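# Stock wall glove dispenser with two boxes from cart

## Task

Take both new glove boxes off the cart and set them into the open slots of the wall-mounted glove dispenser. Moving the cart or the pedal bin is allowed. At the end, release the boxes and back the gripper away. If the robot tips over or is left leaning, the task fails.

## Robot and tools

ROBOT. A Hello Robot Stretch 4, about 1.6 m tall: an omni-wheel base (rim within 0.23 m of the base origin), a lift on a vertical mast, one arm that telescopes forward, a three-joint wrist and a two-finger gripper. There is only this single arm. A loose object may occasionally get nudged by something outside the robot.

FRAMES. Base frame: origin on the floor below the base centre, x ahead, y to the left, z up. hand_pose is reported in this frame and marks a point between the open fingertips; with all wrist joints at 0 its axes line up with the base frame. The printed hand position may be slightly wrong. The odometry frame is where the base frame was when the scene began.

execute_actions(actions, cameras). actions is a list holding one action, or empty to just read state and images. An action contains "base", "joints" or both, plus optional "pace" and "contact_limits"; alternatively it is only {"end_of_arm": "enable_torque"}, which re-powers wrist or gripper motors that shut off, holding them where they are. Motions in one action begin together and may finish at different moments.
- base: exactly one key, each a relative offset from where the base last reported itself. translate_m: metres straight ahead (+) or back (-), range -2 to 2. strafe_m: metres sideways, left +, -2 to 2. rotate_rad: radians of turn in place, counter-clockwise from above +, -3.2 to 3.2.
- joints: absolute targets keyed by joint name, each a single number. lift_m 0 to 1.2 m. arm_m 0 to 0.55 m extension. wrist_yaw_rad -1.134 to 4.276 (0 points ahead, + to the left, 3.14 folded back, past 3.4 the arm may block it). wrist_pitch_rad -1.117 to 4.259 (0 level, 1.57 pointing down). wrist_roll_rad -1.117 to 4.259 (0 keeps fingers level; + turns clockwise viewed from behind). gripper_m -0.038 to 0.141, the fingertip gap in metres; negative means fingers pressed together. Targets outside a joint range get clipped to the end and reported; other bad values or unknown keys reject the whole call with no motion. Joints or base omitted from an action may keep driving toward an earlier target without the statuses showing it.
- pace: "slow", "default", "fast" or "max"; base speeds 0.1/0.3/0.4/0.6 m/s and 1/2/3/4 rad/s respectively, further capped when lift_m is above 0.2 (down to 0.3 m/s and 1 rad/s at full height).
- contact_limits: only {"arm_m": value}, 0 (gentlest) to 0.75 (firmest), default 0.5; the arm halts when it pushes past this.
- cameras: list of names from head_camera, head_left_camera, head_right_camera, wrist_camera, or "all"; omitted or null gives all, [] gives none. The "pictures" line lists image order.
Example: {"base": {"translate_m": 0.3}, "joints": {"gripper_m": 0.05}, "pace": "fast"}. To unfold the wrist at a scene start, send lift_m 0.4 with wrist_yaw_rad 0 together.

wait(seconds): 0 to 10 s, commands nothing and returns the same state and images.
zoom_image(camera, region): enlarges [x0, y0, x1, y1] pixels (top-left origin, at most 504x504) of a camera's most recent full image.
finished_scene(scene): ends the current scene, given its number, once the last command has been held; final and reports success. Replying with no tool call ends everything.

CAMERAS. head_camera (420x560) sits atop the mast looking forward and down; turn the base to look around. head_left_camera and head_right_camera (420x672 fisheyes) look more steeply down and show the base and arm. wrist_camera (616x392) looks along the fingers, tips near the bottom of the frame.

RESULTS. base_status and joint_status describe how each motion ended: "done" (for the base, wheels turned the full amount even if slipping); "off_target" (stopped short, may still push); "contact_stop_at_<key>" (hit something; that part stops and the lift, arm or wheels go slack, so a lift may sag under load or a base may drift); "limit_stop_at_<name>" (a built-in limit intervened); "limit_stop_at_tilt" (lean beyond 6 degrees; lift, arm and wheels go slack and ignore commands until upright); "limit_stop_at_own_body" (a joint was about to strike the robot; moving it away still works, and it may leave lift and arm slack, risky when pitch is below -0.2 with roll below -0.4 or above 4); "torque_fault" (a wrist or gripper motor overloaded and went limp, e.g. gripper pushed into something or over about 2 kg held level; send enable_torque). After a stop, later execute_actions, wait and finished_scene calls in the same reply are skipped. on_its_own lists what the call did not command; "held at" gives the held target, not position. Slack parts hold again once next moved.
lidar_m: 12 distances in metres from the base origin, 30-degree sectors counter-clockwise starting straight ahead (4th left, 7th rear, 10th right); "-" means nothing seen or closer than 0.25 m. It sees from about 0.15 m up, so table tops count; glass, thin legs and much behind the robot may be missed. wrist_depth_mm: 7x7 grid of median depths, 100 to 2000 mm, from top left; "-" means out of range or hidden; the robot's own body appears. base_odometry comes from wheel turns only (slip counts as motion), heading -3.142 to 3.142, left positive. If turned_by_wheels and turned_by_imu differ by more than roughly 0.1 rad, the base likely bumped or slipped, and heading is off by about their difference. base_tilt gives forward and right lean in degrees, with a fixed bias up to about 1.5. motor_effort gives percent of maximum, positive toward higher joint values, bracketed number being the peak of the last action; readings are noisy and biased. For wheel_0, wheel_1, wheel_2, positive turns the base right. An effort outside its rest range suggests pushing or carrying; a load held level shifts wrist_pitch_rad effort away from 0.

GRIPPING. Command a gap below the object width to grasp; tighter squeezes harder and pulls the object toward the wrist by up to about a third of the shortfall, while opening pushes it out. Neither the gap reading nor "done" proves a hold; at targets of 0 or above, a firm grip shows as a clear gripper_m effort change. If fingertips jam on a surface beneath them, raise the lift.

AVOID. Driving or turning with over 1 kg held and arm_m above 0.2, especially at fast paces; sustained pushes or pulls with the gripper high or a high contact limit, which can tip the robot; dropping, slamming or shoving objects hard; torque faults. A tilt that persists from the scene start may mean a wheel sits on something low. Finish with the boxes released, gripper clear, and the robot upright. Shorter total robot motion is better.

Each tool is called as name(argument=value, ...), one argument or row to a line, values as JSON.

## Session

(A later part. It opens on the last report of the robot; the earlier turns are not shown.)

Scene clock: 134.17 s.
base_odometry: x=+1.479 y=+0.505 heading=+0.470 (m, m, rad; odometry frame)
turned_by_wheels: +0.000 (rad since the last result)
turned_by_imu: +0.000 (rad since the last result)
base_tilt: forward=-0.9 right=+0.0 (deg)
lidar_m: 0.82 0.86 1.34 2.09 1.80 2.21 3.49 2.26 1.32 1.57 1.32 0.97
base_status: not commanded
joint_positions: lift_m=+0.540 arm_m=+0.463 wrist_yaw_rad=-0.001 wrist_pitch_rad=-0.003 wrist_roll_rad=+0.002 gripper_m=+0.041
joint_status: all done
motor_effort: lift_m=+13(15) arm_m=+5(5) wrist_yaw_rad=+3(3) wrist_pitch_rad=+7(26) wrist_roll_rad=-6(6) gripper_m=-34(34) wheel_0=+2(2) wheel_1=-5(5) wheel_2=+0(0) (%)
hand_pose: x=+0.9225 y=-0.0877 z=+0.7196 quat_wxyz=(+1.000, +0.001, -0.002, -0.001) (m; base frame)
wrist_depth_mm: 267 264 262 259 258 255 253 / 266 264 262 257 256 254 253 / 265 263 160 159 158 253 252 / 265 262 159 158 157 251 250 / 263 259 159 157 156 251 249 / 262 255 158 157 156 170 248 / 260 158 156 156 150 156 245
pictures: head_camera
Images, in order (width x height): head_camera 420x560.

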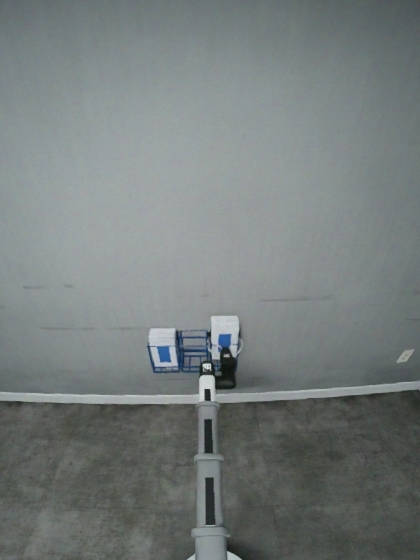

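execute_actions(
  actions=[
    {"joints":{"lift_m":0.55,"gripper_m":0.14}},
  ],
  cameras=[],
)

execute_actions(
  actions=[
    {"joints":{"arm_m":0.15,"lift_m":0.58}},
  ],
  cameras=["head_camera","wrist_camera"],
)

Scene clock: 137.67 s.
base_odometry: x=+1.479 y=+0.505 heading=+0.470 (m, m, rad; odometry frame)
turned_by_wheels: +0.000 (rad since the last result)
turned_by_imu: -0.001 (rad since the last result)
base_tilt: forward=-0.9 right=+0.0 (deg)
lidar_m: 0.81 0.87 1.35 2.10 1.77 2.20 3.50 2.27 1.33 1.57 1.33 0.96
base_status: not commanded
joint_positions: lift_m=+0.550 arm_m=+0.463 wrist_yaw_rad=-0.002 wrist_pitch_rad=+0.002 wrist_roll_rad=+0.000 gripper_m=+0.140
joint_status: all done
motor_effort: lift_m=+22(25) arm_m=+5(5) wrist_yaw_rad=+6(8) wrist_pitch_rad=-6(21) wrist_roll_rad=+2(6) gripper_m=+3(34) wheel_0=+2(3) wheel_1=-3(5) wheel_2=+0(0) (%)
hand_pose: x=+0.9224 y=-0.0880 z=+0.7274 quat_wxyz=(+1.000, +0.000, +0.001, -0.001) (m; base frame)
wrist_depth_mm: 266 264 262 259 256 254 253 / 264 263 262 257 255 254 252 / 264 263 259 257 254 253 250 / 263 262 258 256 254 252 250 / 264 260 258 255 254 250 249 / 262 259 189 186 185 202 249 / 259 258 186 138 182 216 248
pictures: none
No camera images: the call's "cameras" was empty. Leave "cameras" out to get every camera's image.

Scene clock: 139.73 s.
base_odometry: x=+1.479 y=+0.505 heading=+0.470 (m, m, rad; odometry frame)
turned_by_wheels: +0.000 (rad since the last result)
turned_by_imu: -0.001 (rad since the last result)
base_tilt: forward=-0.8 right=+0.0 (deg)
lidar_m: 0.81 0.87 1.34 2.10 1.80 2.18 3.49 2.27 1.33 1.58 1.33 0.97
base_status: not commanded
joint_positions: lift_m=+0.580 arm_m=+0.151 wrist_yaw_rad=+0.000 wrist_pitch_rad=+0.002 wrist_roll_rad=+0.000 gripper_m=+0.140
joint_status: all done
motor_effort: lift_m=+22(20) arm_m=-5(6) wrist_yaw_rad=+1(5) wrist_pitch_rad=-8(7) wrist_roll_rad=+1(2) gripper_m=+0(1) wheel_0=+2(2) wheel_1=-3(3) wheel_2=+0(0) (%)
hand_pose: x=+0.6103 y=-0.0874 z=+0.7573 quat_wxyz=(+1.000, +0.000, +0.001, +0.000) (m; base frame)
wrist_depth_mm: 597 591 585 580 574 569 559 / 597 591 585 574 569 569 559 / 591 585 580 580 569 564 559 / 591 585 580 574 564 564 554 / 585 559 580 554 564 559 554 / 539 492 219 488 564 207 554 / 539 492 574 141 559 559 549
pictures: head_camera, wrist_camera
Images, in order (width x height): head_camera 420x560, wrist_camera 616x392.

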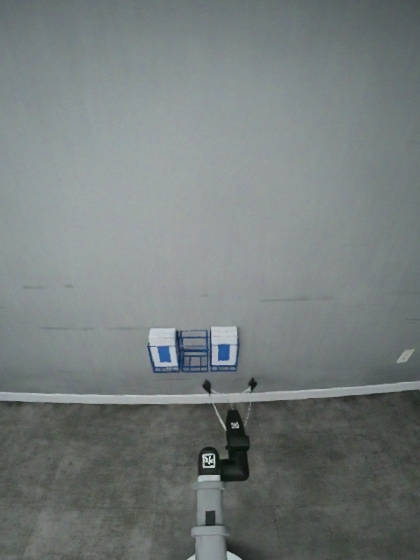

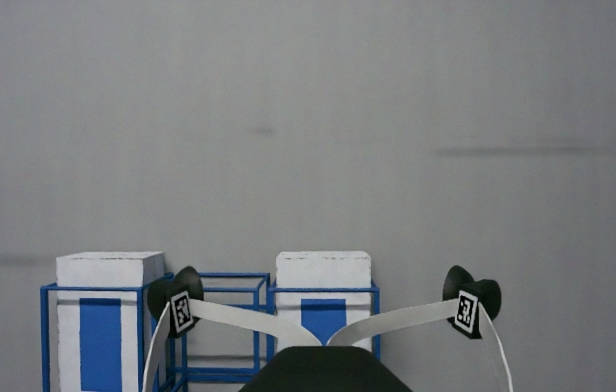

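execute_actions(
  actions=[
    {"base":{"translate_m":-0.71},"joints":{"lift_m":0.7,"arm_m":0.05},"pace":"fast"},
  ],
  cameras=[],
)

execute_actions(
  actions=[
    {"base":{"rotate_rad":-1.57}},
  ],
  cameras=[],
)

execute_actions(
  actions=[
    {"base":{"translate_m":0.33},"joints":{"arm_m":0.25,"lift_m":0.68}},
  ],
  cameras=["head_camera","wrist_camera"],
)

Scene clock: 146.07 s.
base_odometry: x=+0.846 y=+0.184 heading=+0.470 (m, m, rad; odometry frame)
turned_by_wheels: -0.001 (rad since the last result)
turned_by_imu: -0.002 (rad since the last result)
base_tilt: forward=-0.9 right=+0.0 (deg)
lidar_m: 1.53 1.72 2.21 1.54 1.59 2.19 2.65 2.26 1.21 1.15 1.65 1.70
base_status: done
joint_positions: lift_m=+0.700 arm_m=+0.051 wrist_yaw_rad=+0.000 wrist_pitch_rad=+0.002 wrist_roll_rad=+0.000 gripper_m=+0.140
joint_status: all done
motor_effort: lift_m=+21(27) arm_m=-5(6) wrist_yaw_rad=+0(1) wrist_pitch_rad=-6(8) wrist_roll_rad=+1(2) gripper_m=+1(3) wheel_0=-3(7) wheel_1=-3(10) wheel_2=-2(14) (%)
hand_pose: x=+0.5103 y=-0.0874 z=+0.8773 quat_wxyz=(+1.000, +0.000, +0.001, +0.000) (m; base frame)
wrist_depth_mm: 1464 1430 1464 1430 1397 1397 1366 / 1464 1430 1430 1430 1366 1397 1397 / 1464 1464 1464 1430 1397 1430 1366 / 1430 1464 1397 1430 1397 1366 1366 / 1464 1430 1397 1430 1397 1366 1366 / 1464 1430 219 1336 1397 207 1336 / 1430 1430 1397 140 1397 1366 1366
pictures: none
No camera images: the call's "cameras" was empty. Leave "cameras" out to get every camera's image.

Scene clock: 148.13 s.
base_odometry: x=+0.846 y=+0.184 heading=-1.100 (m, m, rad; odometry frame)
turned_by_wheels: -1.570 (rad since the last result)
turned_by_imu: -1.550 (rad since the last result)
base_tilt: forward=-0.8 right=+0.0 (deg)
lidar_m: 1.15 1.67 1.71 1.54 1.70 2.22 1.55 1.60 2.22 2.62 2.22 1.22
base_status: done
joint_positions: lift_m=+0.700 arm_m=+0.051 wrist_yaw_rad=+0.000 wrist_pitch_rad=+0.002 wrist_roll_rad=+0.000 gripper_m=+0.140
joint_status: not commanded
motor_effort: lift_m=+21(21) arm_m=-5(5) wrist_yaw_rad=+0(1) wrist_pitch_rad=-7(4) wrist_roll_rad=+2(2) gripper_m=-3(1) wheel_0=+3(5) wheel_1=+2(9) wheel_2=+2(9) (%)
hand_pose: x=+0.5103 y=-0.0874 z=+0.8774 quat_wxyz=(+1.000, +0.000, +0.001, +0.000) (m; base frame)
wrist_depth_mm: 1430 1397 1397 1366 1366 1336 1308 / 1430 1397 1366 1366 1336 1308 1308 / 1397 1397 1366 1336 1366 1336 1308 / 1397 1397 1366 1336 1336 1308 1308 / 1397 1397 1366 1255 1336 1308 1281 / 1397 1366 219 904 917 207 1308 / 1366 1397 1366 141 1229 1308 1255
pictures: none
No camera images: the call's "cameras" was empty. Leave "cameras" out to get every camera's image.

Scene clock: 150.70 s.
base_odometry: x=+0.996 y=-0.110 heading=-1.099 (m, m, rad; odometry frame)
turned_by_wheels: +0.001 (rad since the last result)
turned_by_imu: -0.001 (rad since the last result)
base_tilt: forward=-0.8 right=+0.0 (deg)
lidar_m: 0.82 1.33 1.70 1.57 1.58 2.39 1.88 1.96 2.71 2.66 1.75 0.87
base_status: done
joint_positions: lift_m=+0.680 arm_m=+0.249 wrist_yaw_rad=+0.000 wrist_pitch_rad=+0.002 wrist_roll_rad=+0.000 gripper_m=+0.140
joint_status: all done
motor_effort: lift_m=+15(17) arm_m=+5(7) wrist_yaw_rad=-1(0) wrist_pitch_rad=-7(7) wrist_roll_rad=+0(1) gripper_m=+1(4) wheel_0=+3(4) wheel_1=+3(7) wheel_2=+0(11) (%)
hand_pose: x=+0.7085 y=-0.0874 z=+0.8579 quat_wxyz=(+1.000, +0.000, +0.001, +0.000) (m; base frame)
wrist_depth_mm: 842 831 820 820 798 798 788 / 842 831 820 809 788 798 788 / 842 820 809 798 798 788 768 / 831 820 820 798 798 778 768 / 831 820 809 597 798 788 778 / 820 820 220 597 707 207 768 / 831 809 525 140 559 504 442
pictures: head_camera, wrist_camera
Images, in order (width x height): head_camera 420x560, wrist_camera 616x392.

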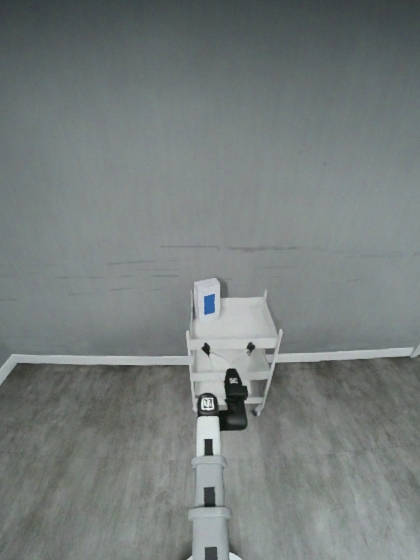

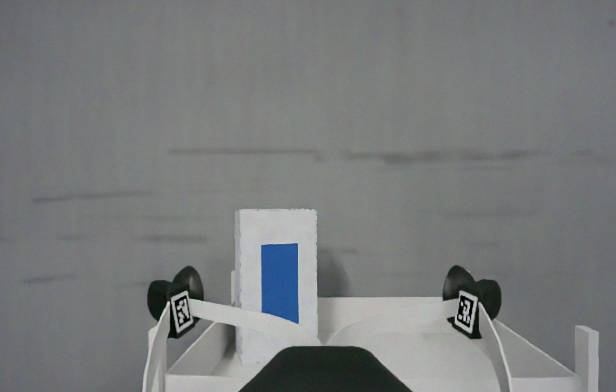

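execute_actions(
  actions=[
    {"base":{"strafe_m":0.055},"joints":{"lift_m":0.64}},
  ],
  cameras=[],
)

execute_actions(
  actions=[
    {"base":{"translate_m":0.13},"joints":{"arm_m":0.42}},
  ],
  cameras=["head_left_camera","wrist_camera"],
)

Scene clock: 155.13 s.
base_odometry: x=+1.045 y=-0.085 heading=-1.099 (m, m, rad; odometry frame)
turned_by_wheels: +0.000 (rad since the last result)
turned_by_imu: -0.002 (rad since the last result)
base_tilt: forward=-0.8 right=+0.0 (deg)
lidar_m: 0.82 1.29 1.65 1.48 1.54 2.27 1.91 1.96 2.69 2.69 1.77 0.86
base_status: done
joint_positions: lift_m=+0.640 arm_m=+0.249 wrist_yaw_rad=+0.000 wrist_pitch_rad=+0.002 wrist_roll_rad=+0.000 gripper_m=+0.140
joint_status: all done
motor_effort: lift_m=+14(12) arm_m=+5(5) wrist_yaw_rad=+0(0) wrist_pitch_rad=-8(5) wrist_roll_rad=+1(1) gripper_m=-3(2) wheel_0=-3(8) wheel_1=+3(10) wheel_2=+0(1) (%)
hand_pose: x=+0.7085 y=-0.0874 z=+0.8179 quat_wxyz=(+1.000, +0.000, +0.001, +0.000) (m; base frame)
wrist_depth_mm: 842 820 820 809 798 798 788 / 842 831 809 809 809 788 778 / 842 831 809 809 798 788 768 / 842 831 820 597 798 788 778 / 831 820 809 580 788 778 778 / 831 820 218 580 691 207 544 / 831 809 379 140 368 364 362
pictures: none
No camera images: the call's "cameras" was empty. Leave "cameras" out to get every camera's image.

Scene clock: 156.87 s.
base_odometry: x=+1.104 y=-0.201 heading=-1.099 (m, m, rad; odometry frame)
turned_by_wheels: +0.000 (rad since the last result)
turned_by_imu: -0.001 (rad since the last result)
base_tilt: forward=-0.8 right=-0.1 (deg)
lidar_m: 0.70 1.18 1.63 1.52 1.53 2.29 2.03 2.07 2.80 2.71 1.59 0.74
base_status: done
joint_positions: lift_m=+0.640 arm_m=+0.419 wrist_yaw_rad=+0.000 wrist_pitch_rad=+0.002 wrist_roll_rad=+0.000 gripper_m=+0.140
joint_status: all done
motor_effort: lift_m=+15(15) arm_m=+5(7) wrist_yaw_rad=-1(1) wrist_pitch_rad=-9(9) wrist_roll_rad=+1(0) gripper_m=-3(2) wheel_0=+2(5) wheel_1=+4(8) wheel_2=-1(12) (%)
hand_pose: x=+0.8785 y=-0.0874 z=+0.8179 quat_wxyz=(+1.000, +0.000, +0.001, +0.000) (m; base frame)
wrist_depth_mm: 521 521 517 504 496 488 488 / 517 517 508 500 492 496 488 / 521 512 508 500 496 488 480 / 521 517 282 281 488 488 480 / 517 504 283 279 488 484 480 / 512 512 219 277 296 207 477 / 512 504 296 141 397 394 389
pictures: head_left_camera, wrist_camera
Images, in order (width x height): head_left_camera 420x672, wrist_camera 616x392.

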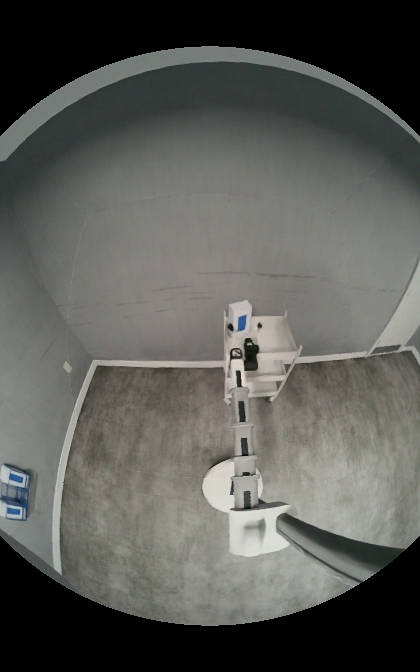

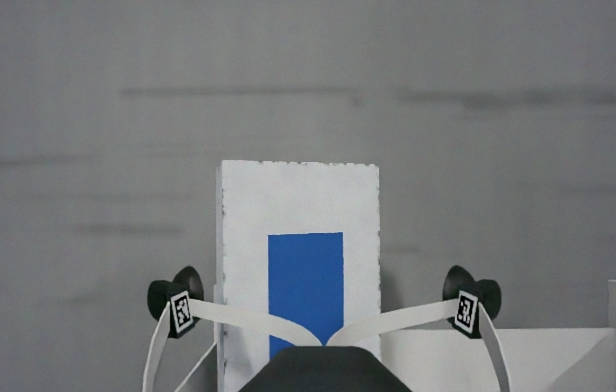

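execute_actions(
  actions=[
    {"base":{"strafe_m":0.014}},
  ],
  cameras=[],
)

execute_actions(
  actions=[
    {"joints":{"arm_m":0.53},"pace":"slow"},
  ],
  cameras=["wrist_camera"],
)

Scene clock: 160.53 s.
base_odometry: x=+1.116 y=-0.195 heading=-1.099 (m, m, rad; odometry frame)
turned_by_wheels: +0.000 (rad since the last result)
turned_by_imu: -0.002 (rad since the last result)
base_tilt: forward=-0.9 right=+0.0 (deg)
lidar_m: 0.70 1.19 1.63 1.51 1.54 2.27 2.03 2.11 2.82 2.72 1.59 0.73
base_status: done
joint_positions: lift_m=+0.640 arm_m=+0.419 wrist_yaw_rad=+0.000 wrist_pitch_rad=+0.002 wrist_roll_rad=+0.000 gripper_m=+0.140
joint_status: not commanded
motor_effort: lift_m=+15(15) arm_m=+5(5) wrist_yaw_rad=-1(0) wrist_pitch_rad=-6(8) wrist_roll_rad=+1(2) gripper_m=+0(2) wheel_0=-4(13) wheel_1=+3(9) wheel_2=+0(2) (%)
hand_pose: x=+0.8785 y=-0.0874 z=+0.8179 quat_wxyz=(+1.000, +0.000, +0.001, +0.000) (m; base frame)
wrist_depth_mm: 521 512 508 504 500 492 484 / 521 512 508 500 496 492 484 / 521 508 508 500 492 492 484 / 517 512 500 274 298 484 480 / 517 512 500 273 297 484 480 / 512 508 219 273 290 207 477 / 512 504 377 141 397 394 389
pictures: none
No camera images: the call's "cameras" was empty. Leave "cameras" out to get every camera's image.

Scene clock: 162.93 s.
base_odometry: x=+1.116 y=-0.195 heading=-1.099 (m, m, rad; odometry frame)
turned_by_wheels: +0.000 (rad since the last result)
turned_by_imu: -0.001 (rad since the last result)
base_tilt: forward=-0.8 right=+0.0 (deg)
lidar_m: 0.72 1.18 1.63 1.50 1.55 2.26 2.03 2.12 2.82 2.72 1.59 0.74
base_status: not commanded
joint_positions: lift_m=+0.640 arm_m=+0.529 wrist_yaw_rad=+0.001 wrist_pitch_rad=+0.002 wrist_roll_rad=+0.000 gripper_m=+0.140
joint_status: all done
motor_effort: lift_m=+15(15) arm_m=+5(5) wrist_yaw_rad=-3(3) wrist_pitch_rad=-6(9) wrist_roll_rad=+2(0) gripper_m=+2(0) wheel_0=-4(4) wheel_1=+3(3) wheel_2=+0(0) (%)
hand_pose: x=+0.9885 y=-0.0871 z=+0.8179 quat_wxyz=(+1.000, +0.000, +0.001, +0.001) (m; base frame)
wrist_depth_mm: 404 402 394 392 389 379 377 / 404 399 397 387 384 379 377 / 402 397 394 384 379 377 375 / 402 397 214 229 379 377 375 / 402 397 204 218 243 377 373 / 399 394 193 206 224 207 373 / 399 392 186 141 220 370 370
pictures: wrist_camera
Images, in order (width x height): wrist_camera 616x392.

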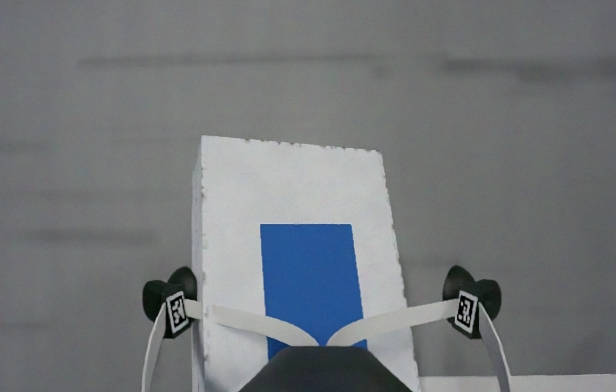

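execute_actions(
  actions=[
    {"joints":{"arm_m":0.46},"pace":"slow"},
  ],
  cameras=[],
)

execute_actions(
  actions=[
    {"base":{"strafe_m":0.025}},
  ],
  cameras=["wrist_camera","head_left_camera"],
)

Scene clock: 166.40 s.
base_odometry: x=+1.116 y=-0.195 heading=-1.099 (m, m, rad; odometry frame)
turned_by_wheels: +0.000 (rad since the last result)
turned_by_imu: -0.001 (rad since the last result)
base_tilt: forward=-0.8 right=+0.0 (deg)
lidar_m: 0.69 1.19 1.63 1.50 1.51 2.26 2.03 2.10 2.81 2.72 1.59 0.74
base_status: not commanded
joint_positions: lift_m=+0.640 arm_m=+0.461 wrist_yaw_rad=+0.000 wrist_pitch_rad=+0.002 wrist_roll_rad=+0.000 gripper_m=+0.140
joint_status: all done
motor_effort: lift_m=+15(15) arm_m=-5(5) wrist_yaw_rad=-1(3) wrist_pitch_rad=-6(6) wrist_roll_rad=+1(0) gripper_m=-2(2) wheel_0=-4(4) wheel_1=+2(3) wheel_2=+0(0) (%)
hand_pose: x=+0.9203 y=-0.0873 z=+0.8179 quat_wxyz=(+1.000, +0.000, +0.001, +0.000) (m; base frame)
wrist_depth_mm: 477 473 466 466 455 449 445 / 477 469 466 455 455 449 442 / 473 466 466 455 452 445 442 / 473 469 462 232 258 445 442 / 469 469 455 231 256 445 439 / 469 469 215 229 248 206 436 / 466 462 329 141 257 351 349
pictures: none
No camera images: the call's "cameras" was empty. Leave "cameras" out to get every camera's image.

Scene clock: 167.27 s.
base_odometry: x=+1.139 y=-0.183 heading=-1.099 (m, m, rad; odometry frame)
turned_by_wheels: +0.000 (rad since the last result)
turned_by_imu: +0.000 (rad since the last result)
base_tilt: forward=-0.9 right=+0.0 (deg)
lidar_m: 0.72 1.18 1.58 1.47 1.51 2.24 2.02 2.10 2.86 2.76 1.60 0.75
base_status: done
joint_positions: lift_m=+0.640 arm_m=+0.461 wrist_yaw_rad=+0.000 wrist_pitch_rad=+0.002 wrist_roll_rad=+0.000 gripper_m=+0.140
joint_status: not commanded
motor_effort: lift_m=+15(15) arm_m=-5(5) wrist_yaw_rad=-1(2) wrist_pitch_rad=-9(5) wrist_roll_rad=+1(2) gripper_m=-4(3) wheel_0=+0(11) wheel_1=+1(9) wheel_2=+0(1) (%)
hand_pose: x=+0.9203 y=-0.0873 z=+0.8179 quat_wxyz=(+1.000, +0.000, +0.001, +0.000) (m; base frame)
wrist_depth_mm: 477 473 462 459 455 449 445 / 477 469 466 459 455 449 445 / 477 469 466 455 455 449 442 / 477 469 466 221 244 445 442 / 469 466 462 220 241 445 442 / 469 462 219 216 233 207 436 / 469 462 455 140 244 351 349
pictures: head_left_camera, wrist_camera
Images, in order (width x height): head_left_camera 420x672, wrist_camera 616x392.

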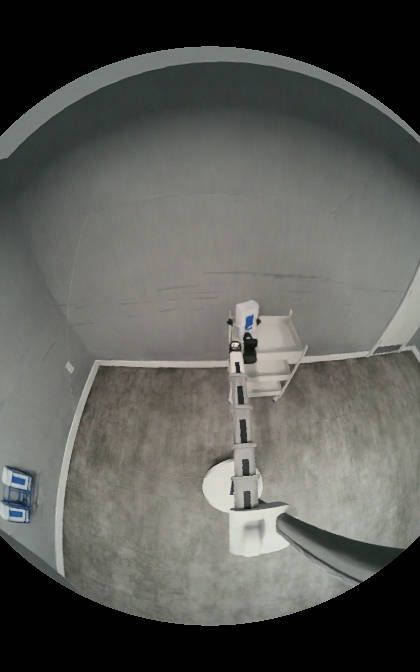

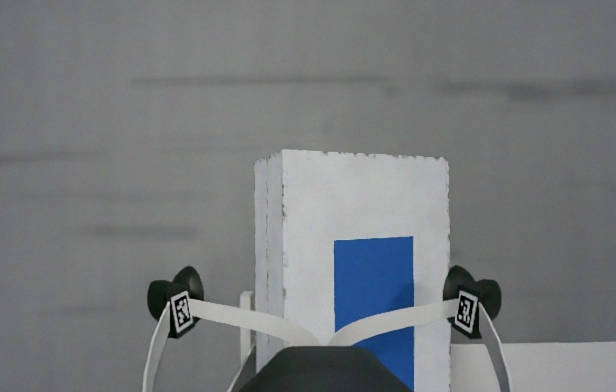

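execute_actions(
  actions=[
    {"joints":{"arm_m":0.36}},
  ],
  cameras=[],
)

execute_actions(
  actions=[
    {"base":{"strafe_m":-0.125},"joints":{"wrist_yaw_rad":0.35}},
  ],
  cameras=["wrist_camera","head_left_camera"],
)

Scene clock: 171.33 s.
base_odometry: x=+1.139 y=-0.183 heading=-1.099 (m, m, rad; odometry frame)
turned_by_wheels: +0.000 (rad since the last result)
turned_by_imu: -0.002 (rad since the last result)
base_tilt: forward=-0.9 right=+0.0 (deg)
lidar_m: 0.71 1.19 1.60 1.47 1.51 2.24 2.03 2.10 2.82 2.74 1.62 0.72
base_status: not commanded
joint_positions: lift_m=+0.640 arm_m=+0.361 wrist_yaw_rad=+0.000 wrist_pitch_rad=+0.002 wrist_roll_rad=+0.000 gripper_m=+0.140
joint_status: all done
motor_effort: lift_m=+15(15) arm_m=-5(4) wrist_yaw_rad=+0(1) wrist_pitch_rad=-4(7) wrist_roll_rad=+1(2) gripper_m=+1(1) wheel_0=+0(0) wheel_1=+1(1) wheel_2=+0(0) (%)
hand_pose: x=+0.8203 y=-0.0874 z=+0.8179 quat_wxyz=(+1.000, +0.000, +0.001, +0.000) (m; base frame)
wrist_depth_mm: 585 580 574 559 559 549 549 / 585 580 569 559 554 549 544 / 580 574 559 564 554 549 539 / 574 569 564 329 351 544 539 / 574 569 564 327 353 544 539 / 574 569 220 322 340 206 535 / 569 569 559 141 355 449 445
pictures: none
No camera images: the call's "cameras" was empty. Leave "cameras" out to get every camera's image.

Scene clock: 172.93 s.
base_odometry: x=+1.027 y=-0.240 heading=-1.099 (m, m, rad; odometry frame)
turned_by_wheels: +0.000 (rad since the last result)
turned_by_imu: +0.000 (rad since the last result)
base_tilt: forward=-0.9 right=+0.0 (deg)
lidar_m: 0.71 1.19 1.64 1.61 1.64 2.42 2.01 2.10 2.70 2.63 1.58 0.74
base_status: done
joint_positions: lift_m=+0.640 arm_m=+0.361 wrist_yaw_rad=+0.350 wrist_pitch_rad=+0.002 wrist_roll_rad=+0.000 gripper_m=+0.140
joint_status: all done
motor_effort: lift_m=+15(15) arm_m=-5(5) wrist_yaw_rad=+0(8) wrist_pitch_rad=-8(9) wrist_roll_rad=+1(2) gripper_m=-3(3) wheel_0=+2(13) wheel_1=-2(10) wheel_2=+0(0) (%)
hand_pose: x=+0.8327 y=+0.0167 z=+0.8179 quat_wxyz=(+0.985, +0.000, +0.001, +0.174) (m; base frame)
wrist_depth_mm: 842 723 647 585 521 480 445 / 854 732 640 580 525 477 442 / 831 732 647 580 525 477 445 / 831 723 640 314 315 477 445 / 831 723 640 312 314 469 442 / 831 723 219 309 312 207 442 / 831 715 634 140 312 382 364
pictures: head_left_camera, wrist_camera
Images, in order (width x height): head_left_camera 420x672, wrist_camera 616x392.

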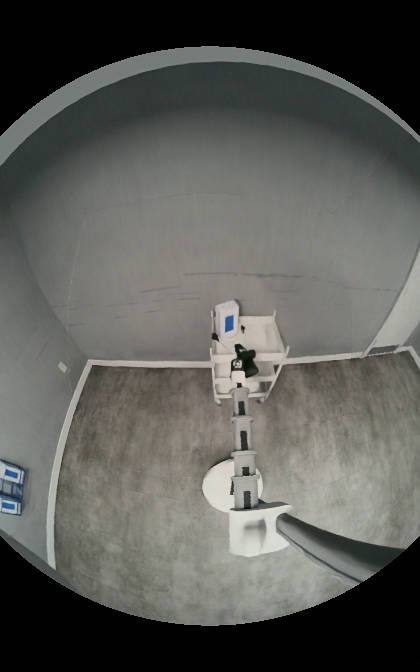

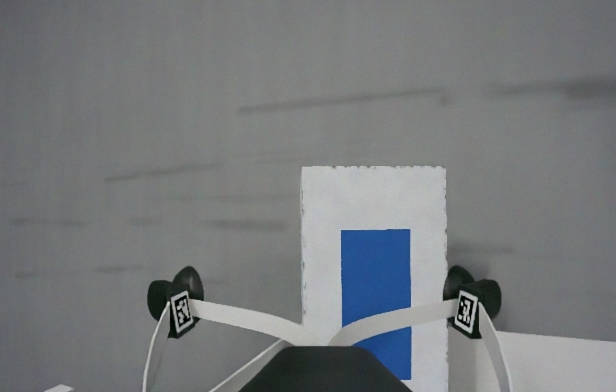

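execute_actions(
  actions=[
    {"base":{"strafe_m":-0.044},"joints":{"arm_m":0.377}},
  ],
  cameras=["wrist_camera"],
)

execute_actions(
  actions=[
    {"base":{"strafe_m":0.034},"joints":{"arm_m":0.471},"pace":"slow"},
  ],
  cameras=["wrist_camera"],
)

Scene clock: 176.33 s.
base_odometry: x=+0.988 y=-0.260 heading=-1.099 (m, m, rad; odometry frame)
turned_by_wheels: +0.000 (rad since the last result)
turned_by_imu: -0.001 (rad since the last result)
base_tilt: forward=-0.8 right=+0.0 (deg)
lidar_m: 0.70 1.17 1.63 1.63 1.67 2.48 2.01 2.11 2.68 2.56 1.59 0.74
base_status: done
joint_positions: lift_m=+0.640 arm_m=+0.376 wrist_yaw_rad=+0.350 wrist_pitch_rad=+0.002 wrist_roll_rad=+0.000 gripper_m=+0.140
joint_status: all done
motor_effort: lift_m=+15(14) arm_m=+5(4) wrist_yaw_rad=+1(1) wrist_pitch_rad=-5(6) wrist_roll_rad=+2(1) gripper_m=-2(0) wheel_0=+2(10) wheel_1=-2(11) wheel_2=+0(2) (%)
hand_pose: x=+0.8480 y=+0.0167 z=+0.8179 quat_wxyz=(+0.985, +0.000, +0.001, +0.174) (m; base frame)
wrist_depth_mm: 820 715 621 564 508 466 430 / 809 715 627 559 504 466 433 / 809 707 621 559 508 462 430 / 809 699 621 315 488 462 430 / 809 699 615 314 484 459 427 / 798 699 219 314 315 206 427 / 798 699 368 140 399 375 353
pictures: wrist_camera
Images, in order (width x height): wrist_camera 616x392.

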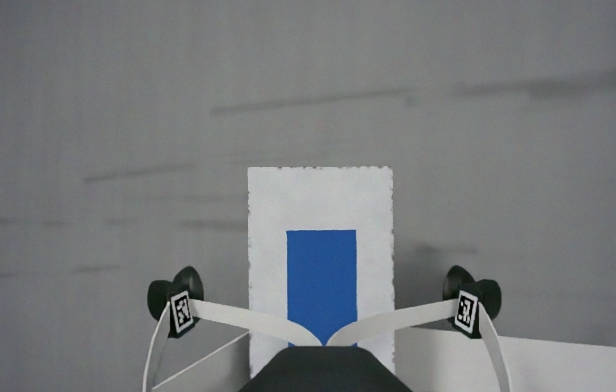

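Scene clock: 178.57 s.
base_odometry: x=+1.018 y=-0.245 heading=-1.099 (m, m, rad; odometry frame)
turned_by_wheels: +0.000 (rad since the last result)
turned_by_imu: -0.001 (rad since the last result)
base_tilt: forward=-0.9 right=+0.0 (deg)
lidar_m: 0.70 1.18 1.63 1.61 1.65 2.41 2.02 2.09 2.69 2.61 1.59 0.74
base_status: done
joint_positions: lift_m=+0.640 arm_m=+0.470 wrist_yaw_rad=+0.350 wrist_pitch_rad=+0.002 wrist_roll_rad=+0.000 gripper_m=+0.140
joint_status: all done
motor_effort: lift_m=+15(15) arm_m=+5(7) wrist_yaw_rad=+1(0) wrist_pitch_rad=-6(7) wrist_roll_rad=+1(1) gripper_m=+2(1) wheel_0=-3(7) wheel_1=+4(7) wheel_2=+0(0) (%)
hand_pose: x=+0.9420 y=+0.0167 z=+0.8179 quat_wxyz=(+0.985, +0.000, +0.001, +0.174) (m; base frame)
wrist_depth_mm: 668 580 512 455 413 379 355 / 654 580 508 459 415 379 351 / 654 580 508 442 404 377 351 / 661 574 214 216 218 377 351 / 654 564 213 214 217 375 349 / 647 569 213 213 215 207 347 / 654 564 213 140 216 359 349
pictures: wrist_camera
Images, in order (width x height): wrist_camera 616x392.

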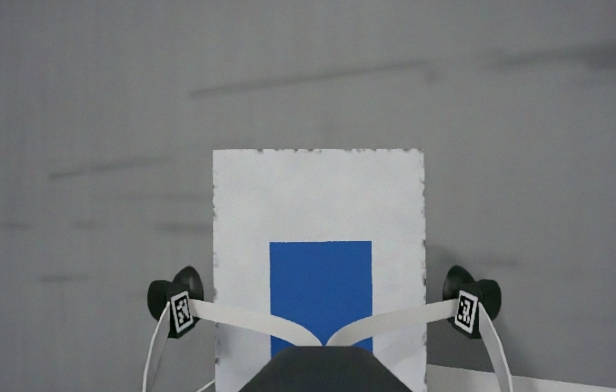

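Centered. Advance 0.045 more.

execute_actions(
  actions=[
    {"base":{"strafe_m":0.016},"joints":{"arm_m":0.514},"pace":"slow"},
  ],
  cameras=["wrist_camera"],
)

execute_actions(
  actions=[
    {"joints":{"gripper_m":0.04}},
  ],
  cameras=[],
)

execute_actions(
  actions=[
    {"joints":{"lift_m":0.85}},
  ],
  cameras=["wrist_camera"],
)

Scene clock: 182.27 s.
base_odometry: x=+1.032 y=-0.238 heading=-1.099 (m, m, rad; odometry frame)
turned_by_wheels: +0.000 (rad since the last result)
turned_by_imu: -0.001 (rad since the last result)
base_tilt: forward=-0.8 right=+0.0 (deg)
lidar_m: 0.70 1.18 1.63 1.61 1.64 2.38 2.01 2.09 2.75 2.62 1.60 0.74
base_status: done
joint_positions: lift_m=+0.640 arm_m=+0.513 wrist_yaw_rad=+0.350 wrist_pitch_rad=+0.002 wrist_roll_rad=+0.000 gripper_m=+0.140
joint_status: all done
motor_effort: lift_m=+15(15) arm_m=+5(7) wrist_yaw_rad=-1(1) wrist_pitch_rad=-6(7) wrist_roll_rad=+1(1) gripper_m=-2(2) wheel_0=-4(5) wheel_1=+4(6) wheel_2=+0(0) (%)
hand_pose: x=+0.9849 y=+0.0169 z=+0.8179 quat_wxyz=(+0.985, +0.000, +0.001, +0.174) (m; base frame)
wrist_depth_mm: 603 521 462 413 373 340 317 / 591 521 459 410 370 340 317 / 591 517 442 204 206 338 317 / 585 517 198 199 200 338 315 / 591 512 193 193 196 338 315 / 585 512 189 189 190 207 314 / 580 512 184 140 187 336 314
pictures: wrist_camera
Images, in order (width x height): wrist_camera 616x392.

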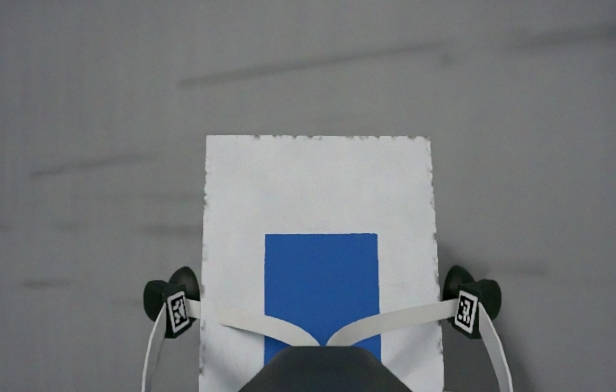

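Scene clock: 184.27 s.
base_odometry: x=+1.032 y=-0.238 heading=-1.099 (m, m, rad; odometry frame)
turned_by_wheels: +0.000 (rad since the last result)
turned_by_imu: -0.001 (rad since the last result)
base_tilt: forward=-0.9 right=+0.0 (deg)
lidar_m: 0.70 1.17 1.65 1.58 1.61 2.38 2.00 2.09 2.73 2.63 1.58 0.74
base_status: not commanded
joint_positions: lift_m=+0.640 arm_m=+0.513 wrist_yaw_rad=+0.351 wrist_pitch_rad=+0.002 wrist_roll_rad=+0.000 gripper_m=+0.041
joint_status: all done
motor_effort: lift_m=+15(15) arm_m=+5(5) wrist_yaw_rad=-4(3) wrist_pitch_rad=-7(8) wrist_roll_rad=+1(0) gripper_m=-38(37) wheel_0=-3(4) wheel_1=+4(4) wheel_2=+0(0) (%)
hand_pose: x=+0.9849 y=+0.0172 z=+0.8178 quat_wxyz=(+0.985, +0.000, +0.001, +0.175) (m; base frame)
wrist_depth_mm: 591 521 459 410 370 340 317 / 597 517 455 407 370 340 315 / 591 517 439 177 179 334 319 / 585 517 174 176 178 332 317 / 585 512 173 174 176 332 317 / 585 504 171 173 175 177 314 / 585 492 170 170 174 329 307
pictures: none
No camera images: the call's "cameras" was empty. Leave "cameras" out to get every camera's image.

Scene clock: 186.23 s.
base_odometry: x=+1.032 y=-0.238 heading=-1.099 (m, m, rad; odometry frame)
turned_by_wheels: +0.000 (rad since the last result)
turned_by_imu: -0.001 (rad since the last result)
base_tilt: forward=-0.9 right=+0.0 (deg)
lidar_m: 0.70 1.17 1.64 1.60 1.62 2.41 2.00 2.09 2.74 2.63 1.61 0.75
base_status: not commanded
joint_positions: lift_m=+0.850 arm_m=+0.513 wrist_yaw_rad=+0.350 wrist_pitch_rad=+0.007 wrist_roll_rad=+0.000 gripper_m=+0.041
joint_status: all done
motor_effort: lift_m=+24(26) arm_m=+5(5) wrist_yaw_rad=-1(4) wrist_pitch_rad=-21(25) wrist_roll_rad=+0(1) gripper_m=-31(32) wheel_0=-3(3) wheel_1=+4(4) wheel_2=+0(0) (%)
hand_pose: x=+0.9850 y=+0.0169 z=+1.0257 quat_wxyz=(+0.985, -0.001, +0.004, +0.174) (m; base frame)
wrist_depth_mm: 591 521 455 404 370 338 315 / 585 512 452 407 368 338 317 / 591 512 442 182 184 334 317 / 591 512 178 179 180 334 315 / 591 508 175 176 178 332 314 / 585 500 172 173 175 176 312 / 585 492 168 170 171 324 309
pictures: wrist_camera
Images, in order (width x height): wrist_camera 616x392.

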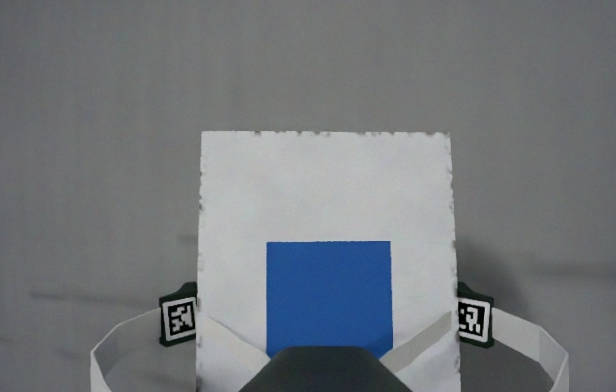

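execute_actions(
  actions=[
    {"base":{"translate_m":-0.35},"joints":{"arm_m":0.1,"wrist_yaw_rad":0,"wrist_pitch_rad":-0.11}},
  ],
  cameras=[],
)

execute_actions(
  actions=[
    {"base":{"rotate_rad":1.569}},
  ],
  cameras=[],
)

execute_actions(
  actions=[
    {"base":{"strafe_m":0.249}},
  ],
  cameras=[],
)

execute_actions(
  actions=[
    {"base":{"translate_m":0.737},"joints":{"lift_m":0.72}},
  ],
  cameras=[],
)

execute_actions(
  actions=[
    {"joints":{"arm_m":0.44}},
  ],
  cameras=["head_camera"],
)

zoom_image(
  camera="head_camera",
  region=[170, 280, 280, 390],
)

Scene clock: 195.97 s.
base_odometry: x=+0.873 y=+0.074 heading=-1.099 (m, m, rad; odometry frame)
turned_by_wheels: +0.000 (rad since the last result)
turned_by_imu: -0.002 (rad since the last result)
base_tilt: forward=-0.9 right=+0.0 (deg)
lidar_m: 0.50 1.54 1.72 1.56 1.72 2.32 1.65 1.73 2.41 2.61 2.10 0.52
base_status: done
joint_positions: lift_m=+0.850 arm_m=+0.101 wrist_yaw_rad=+0.000 wrist_pitch_rad=-0.103 wrist_roll_rad=+0.000 gripper_m=+0.041
joint_status: all done
on_its_own: wrist_pitch_rad is at rest, and its effort (-24) is outside its rest range (-23 to +23)
motor_effort: lift_m=+23(24) arm_m=-5(5) wrist_yaw_rad=+0(11) wrist_pitch_rad=-24(30) wrist_roll_rad=+1(1) gripper_m=-36(34) wheel_0=-4(9) wheel_1=-2(9) wheel_2=+2(13) (%)
hand_pose: x=+0.5587 y=-0.0875 z=+1.0574 quat_wxyz=(+0.999, +0.000, -0.051, +0.000) (m; base frame)
wrist_depth_mm: 1336 1308 1308 1281 1281 1229 1205 / 1308 1281 1255 1229 1229 1205 1182 / 1255 1255 1229 182 184 1182 1182 / 1229 1229 179 179 181 1182 1160 / 1229 1205 175 176 178 1118 1160 / 1205 1182 172 172 174 176 1118 / 1182 1160 168 169 171 1098 1098
pictures: none
No camera images: the call's "cameras" was empty. Leave "cameras" out to get every camera's image.

Scene clock: 198.03 s.
base_odometry: x=+0.873 y=+0.074 heading=+0.469 (m, m, rad; odometry frame)
turned_by_wheels: +1.568 (rad since the last result)
turned_by_imu: +1.547 (rad since the last result)
base_tilt: forward=-0.8 right=+0.0 (deg)
lidar_m: 0.48 1.72 2.32 1.64 1.69 2.36 2.62 2.11 1.10 1.05 1.53 0.51
base_status: done
joint_positions: lift_m=+0.850 arm_m=+0.101 wrist_yaw_rad=+0.000 wrist_pitch_rad=-0.103 wrist_roll_rad=+0.000 gripper_m=+0.041
joint_status: not commanded
motor_effort: lift_m=+23(23) arm_m=-5(5) wrist_yaw_rad=-1(5) wrist_pitch_rad=-22(22) wrist_roll_rad=+1(1) gripper_m=-38(32) wheel_0=-4(11) wheel_1=-2(10) wheel_2=-1(10) (%)
hand_pose: x=+0.5588 y=-0.0873 z=+1.0574 quat_wxyz=(+0.999, +0.000, -0.051, +0.000) (m; base frame)
wrist_depth_mm: 1537 1537 1499 1464 1464 1464 1430 / 1499 1499 1464 1464 1430 1430 1430 / 1464 1397 1430 182 184 1397 1366 / 1430 1430 178 179 181 1366 1336 / 1430 1397 175 176 177 1397 1336 / 1366 1366 172 172 174 176 1308 / 1366 1336 168 169 171 1281 1281
pictures: none
No camera images: the call's "cameras" was empty. Leave "cameras" out to get every camera's image.

Scene clock: 200.17 s.
base_odometry: x=+0.761 y=+0.296 heading=+0.469 (m, m, rad; odometry frame)
turned_by_wheels: +0.000 (rad since the last result)
turned_by_imu: -0.002 (rad since the last result)
base_tilt: forward=-0.9 right=+0.0 (deg)
lidar_m: 0.48 1.73 2.07 1.40 1.43 2.00 2.61 2.43 1.82 1.30 1.80 0.50
base_status: done
joint_positions: lift_m=+0.850 arm_m=+0.101 wrist_yaw_rad=+0.000 wrist_pitch_rad=-0.103 wrist_roll_rad=+0.000 gripper_m=+0.041
joint_status: not commanded
motor_effort: lift_m=+23(23) arm_m=-5(5) wrist_yaw_rad=-1(2) wrist_pitch_rad=-21(19) wrist_roll_rad=+0(1) gripper_m=-32(32) wheel_0=-1(9) wheel_1=+1(10) wheel_2=+0(1) (%)
hand_pose: x=+0.5587 y=-0.0874 z=+1.0574 quat_wxyz=(+0.999, +0.000, -0.051, +0.000) (m; base frame)
wrist_depth_mm: 1537 1537 1499 1464 1464 1464 1430 / 1499 1499 1464 1464 1464 1464 1397 / 1464 1464 1430 182 185 1397 1397 / 1464 1397 178 179 181 1366 1366 / 1397 1397 175 176 177 1366 1336 / 1397 1397 171 173 175 177 1308 / 1336 1366 168 169 171 1281 1281
pictures: none
No camera images: the call's "cameras" was empty. Leave "cameras" out to get every camera's image.

Scene clock: 204.10 s.
base_odometry: x=+1.418 y=+0.630 heading=+0.470 (m, m, rad; odometry frame)
turned_by_wheels: +0.000 (rad since the last result)
turned_by_imu: -0.003 (rad since the last result)
base_tilt: forward=-0.8 right=+0.0 (deg)
lidar_m: 0.49 0.96 1.35 1.95 1.67 2.00 3.46 2.49 1.46 1.73 1.33 0.52
base_status: done
joint_positions: lift_m=+0.720 arm_m=+0.101 wrist_yaw_rad=+0.000 wrist_pitch_rad=-0.103 wrist_roll_rad=+0.000 gripper_m=+0.041
joint_status: all done
motor_effort: lift_m=+17(24) arm_m=-5(5) wrist_yaw_rad=+0(1) wrist_pitch_rad=-23(22) wrist_roll_rad=+0(1) gripper_m=-31(35) wheel_0=+4(7) wheel_1=+4(8) wheel_2=-3(11) (%)
hand_pose: x=+0.5587 y=-0.0874 z=+0.9279 quat_wxyz=(+0.999, +0.000, -0.051, +0.000) (m; base frame)
wrist_depth_mm: 691 683 683 668 668 661 654 / 683 661 668 668 654 640 640 / 661 661 654 182 184 634 627 / 654 640 178 179 181 621 615 / 640 634 175 176 177 609 603 / 634 621 172 173 175 176 597 / 615 609 168 169 170 585 585
pictures: none
No camera images: the call's "cameras" was empty. Leave "cameras" out to get every camera's image.

Scene clock: 206.23 s.
base_odometry: x=+1.418 y=+0.630 heading=+0.470 (m, m, rad; odometry frame)
turned_by_wheels: +0.000 (rad since the last result)
turned_by_imu: -0.001 (rad since the last result)
base_tilt: forward=-0.8 right=+0.0 (deg)
lidar_m: 0.82 0.98 1.34 1.98 1.66 2.00 3.47 2.47 1.45 1.72 1.34 0.88
base_status: not commanded
joint_positions: lift_m=+0.720 arm_m=+0.439 wrist_yaw_rad=+0.000 wrist_pitch_rad=-0.103 wrist_roll_rad=+0.000 gripper_m=+0.041
joint_status: all done
motor_effort: lift_m=+17(17) arm_m=+5(5) wrist_yaw_rad=+0(1) wrist_pitch_rad=-21(22) wrist_roll_rad=+1(1) gripper_m=-31(32) wheel_0=+4(4) wheel_1=+4(3) wheel_2=-2(2) (%)
hand_pose: x=+0.8970 y=-0.0874 z=+0.9280 quat_wxyz=(+0.999, +0.000, -0.051, +0.000) (m; base frame)
wrist_depth_mm: 314 310 306 303 300 297 294 / 307 304 300 297 296 293 289 / 300 297 296 182 183 286 286 / 296 293 178 179 181 281 278 / 289 287 175 175 178 274 273 / 285 282 172 173 174 177 270 / 278 273 168 169 170 264 263
pictures: head_camera
Images, in order (width x height): head_camera 420x560.

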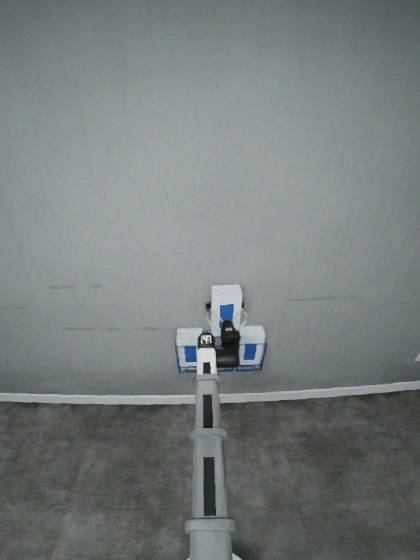

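Region (170, 280, 280, 390) of head_camera's 420x560 image, scaled by 4.582, with more detail than that image has.

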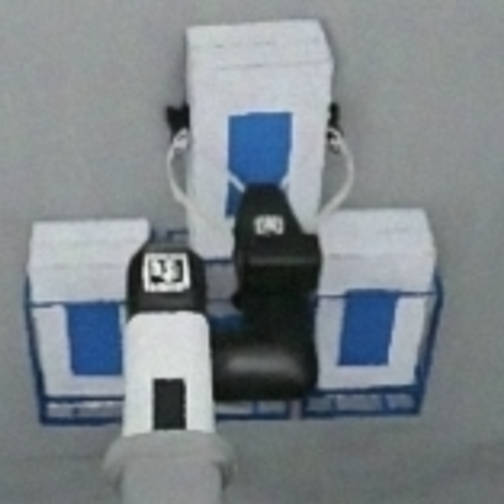

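execute_actions(
  actions=[
    {"base":{"strafe_m":0.012},"joints":{"arm_m":0.45,"lift_m":0.655},"pace":"slow"},
  ],
  cameras=[],
)

execute_actions(
  actions=[
    {"joints":{"lift_m":0.615},"pace":"slow"},
  ],
  cameras=["head_camera"],
)

zoom_image(
  camera="head_camera",
  region=[170, 280, 280, 390],
)

Scene clock: 212.03 s.
base_odometry: x=+1.413 y=+0.640 heading=+0.470 (m, m, rad; odometry frame)
turned_by_wheels: +0.000 (rad since the last result)
turned_by_imu: -0.002 (rad since the last result)
base_tilt: forward=-0.9 right=+0.0 (deg)
lidar_m: 0.83 0.97 1.34 1.94 1.66 1.95 3.43 2.48 1.46 1.73 1.35 0.87
base_status: done
joint_positions: lift_m=+0.655 arm_m=+0.449 wrist_yaw_rad=+0.000 wrist_pitch_rad=-0.103 wrist_roll_rad=+0.000 gripper_m=+0.041
joint_status: all done
motor_effort: lift_m=+16(15) arm_m=+5(6) wrist_yaw_rad=-1(1) wrist_pitch_rad=-22(23) wrist_roll_rad=+0(1) gripper_m=-36(35) wheel_0=-5(8) wheel_1=+4(7) wheel_2=+0(3) (%)
hand_pose: x=+0.9070 y=-0.0874 z=+0.8630 quat_wxyz=(+0.999, +0.000, -0.051, +0.000) (m; base frame)
wrist_depth_mm: 301 300 297 293 290 289 285 / 296 294 290 287 285 281 279 / 290 287 283 182 184 277 274 / 285 282 179 179 181 271 268 / 279 276 175 176 177 265 264 / 273 271 172 172 174 176 258 / 268 264 168 169 171 255 253
pictures: none
No camera images: the call's "cameras" was empty. Leave "cameras" out to get every camera's image.

Scene clock: 213.20 s.
base_odometry: x=+1.412 y=+0.640 heading=+0.470 (m, m, rad; odometry frame)
turned_by_wheels: +0.000 (rad since the last result)
turned_by_imu: +0.000 (rad since the last result)
base_tilt: forward=-0.8 right=+0.0 (deg)
lidar_m: 0.82 0.97 1.35 1.95 1.66 1.96 3.42 2.50 1.46 1.73 1.32 0.87
base_status: not commanded
joint_positions: lift_m=+0.615 arm_m=+0.449 wrist_yaw_rad=+0.001 wrist_pitch_rad=-0.103 wrist_roll_rad=+0.000 gripper_m=+0.041
joint_status: all done
motor_effort: lift_m=+16(18) arm_m=+5(5) wrist_yaw_rad=-4(4) wrist_pitch_rad=-21(23) wrist_roll_rad=-2(2) gripper_m=-33(31) wheel_0=-4(5) wheel_1=+4(4) wheel_2=+0(0) (%)
hand_pose: x=+0.9071 y=-0.0870 z=+0.8231 quat_wxyz=(+0.999, +0.000, -0.052, +0.001) (m; base frame)
wrist_depth_mm: 303 301 297 293 291 287 285 / 297 294 290 287 285 282 279 / 291 287 285 183 186 276 273 / 286 282 179 180 181 270 268 / 279 276 176 176 177 265 264 / 273 271 172 173 175 177 258 / 268 264 167 169 170 254 254
pictures: head_camera
Images, in order (width x height): head_camera 420x560.

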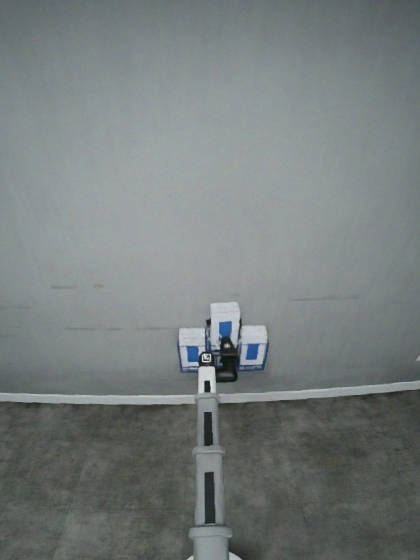

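Region (170, 280, 280, 390) of head_camera's 420x560 image, scaled by 4.582, with more detail than that image has.

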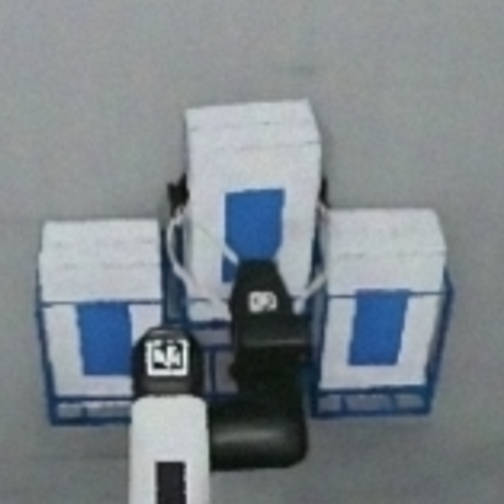

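execute_actions(
  actions=[
    {"joints":{"lift_m":0.55},"pace":"slow"},
  ],
  cameras=["head_camera"],
)

zoom_image(
  camera="head_camera",
  region=[170, 280, 280, 390],
)

Scene clock: 216.23 s.
base_odometry: x=+1.412 y=+0.640 heading=+0.470 (m, m, rad; odometry frame)
turned_by_wheels: +0.000 (rad since the last result)
turned_by_imu: -0.001 (rad since the last result)
base_tilt: forward=-0.9 right=+0.0 (deg)
lidar_m: 0.82 0.97 1.34 1.96 1.65 1.98 3.42 2.47 1.48 1.73 1.33 0.87
base_status: not commanded
joint_positions: lift_m=+0.550 arm_m=+0.449 wrist_yaw_rad=+0.002 wrist_pitch_rad=-0.103 wrist_roll_rad=+0.000 gripper_m=+0.041
joint_status: all done
motor_effort: lift_m=+16(20) arm_m=+5(5) wrist_yaw_rad=-5(5) wrist_pitch_rad=-19(21) wrist_roll_rad=-1(1) gripper_m=-36(33) wheel_0=-4(4) wheel_1=+3(4) wheel_2=+0(0) (%)
hand_pose: x=+0.9071 y=-0.0870 z=+0.7581 quat_wxyz=(+0.999, +0.000, -0.052, +0.001) (m; base frame)
wrist_depth_mm: 301 301 296 294 291 287 285 / 297 293 290 289 285 282 279 / 290 287 286 183 186 274 273 / 285 281 179 180 182 271 268 / 278 276 175 176 178 266 264 / 247 249 172 173 175 177 236 / 184 182 167 169 170 180 141
pictures: head_camera
Images, in order (width x height): head_camera 420x560.

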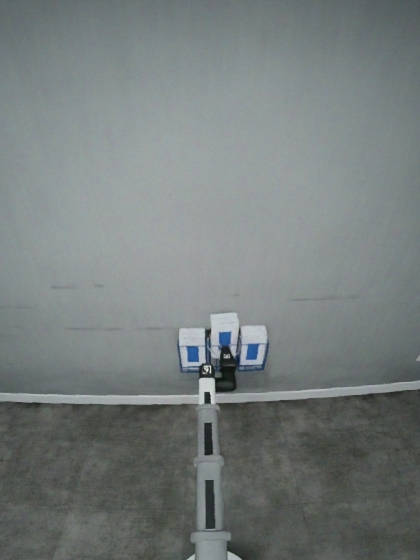

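Region (170, 280, 280, 390) of head_camera's 420x560 image, scaled by 4.582, with more detail than that image has.

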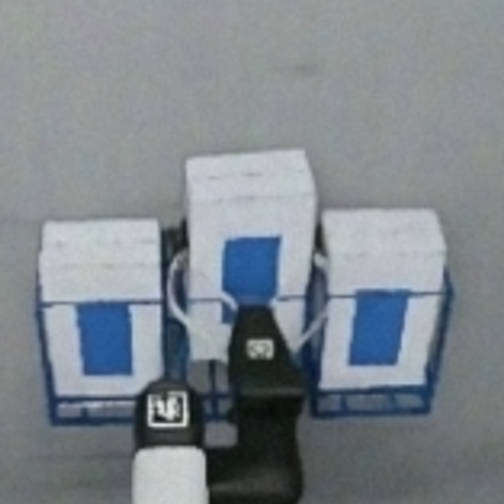

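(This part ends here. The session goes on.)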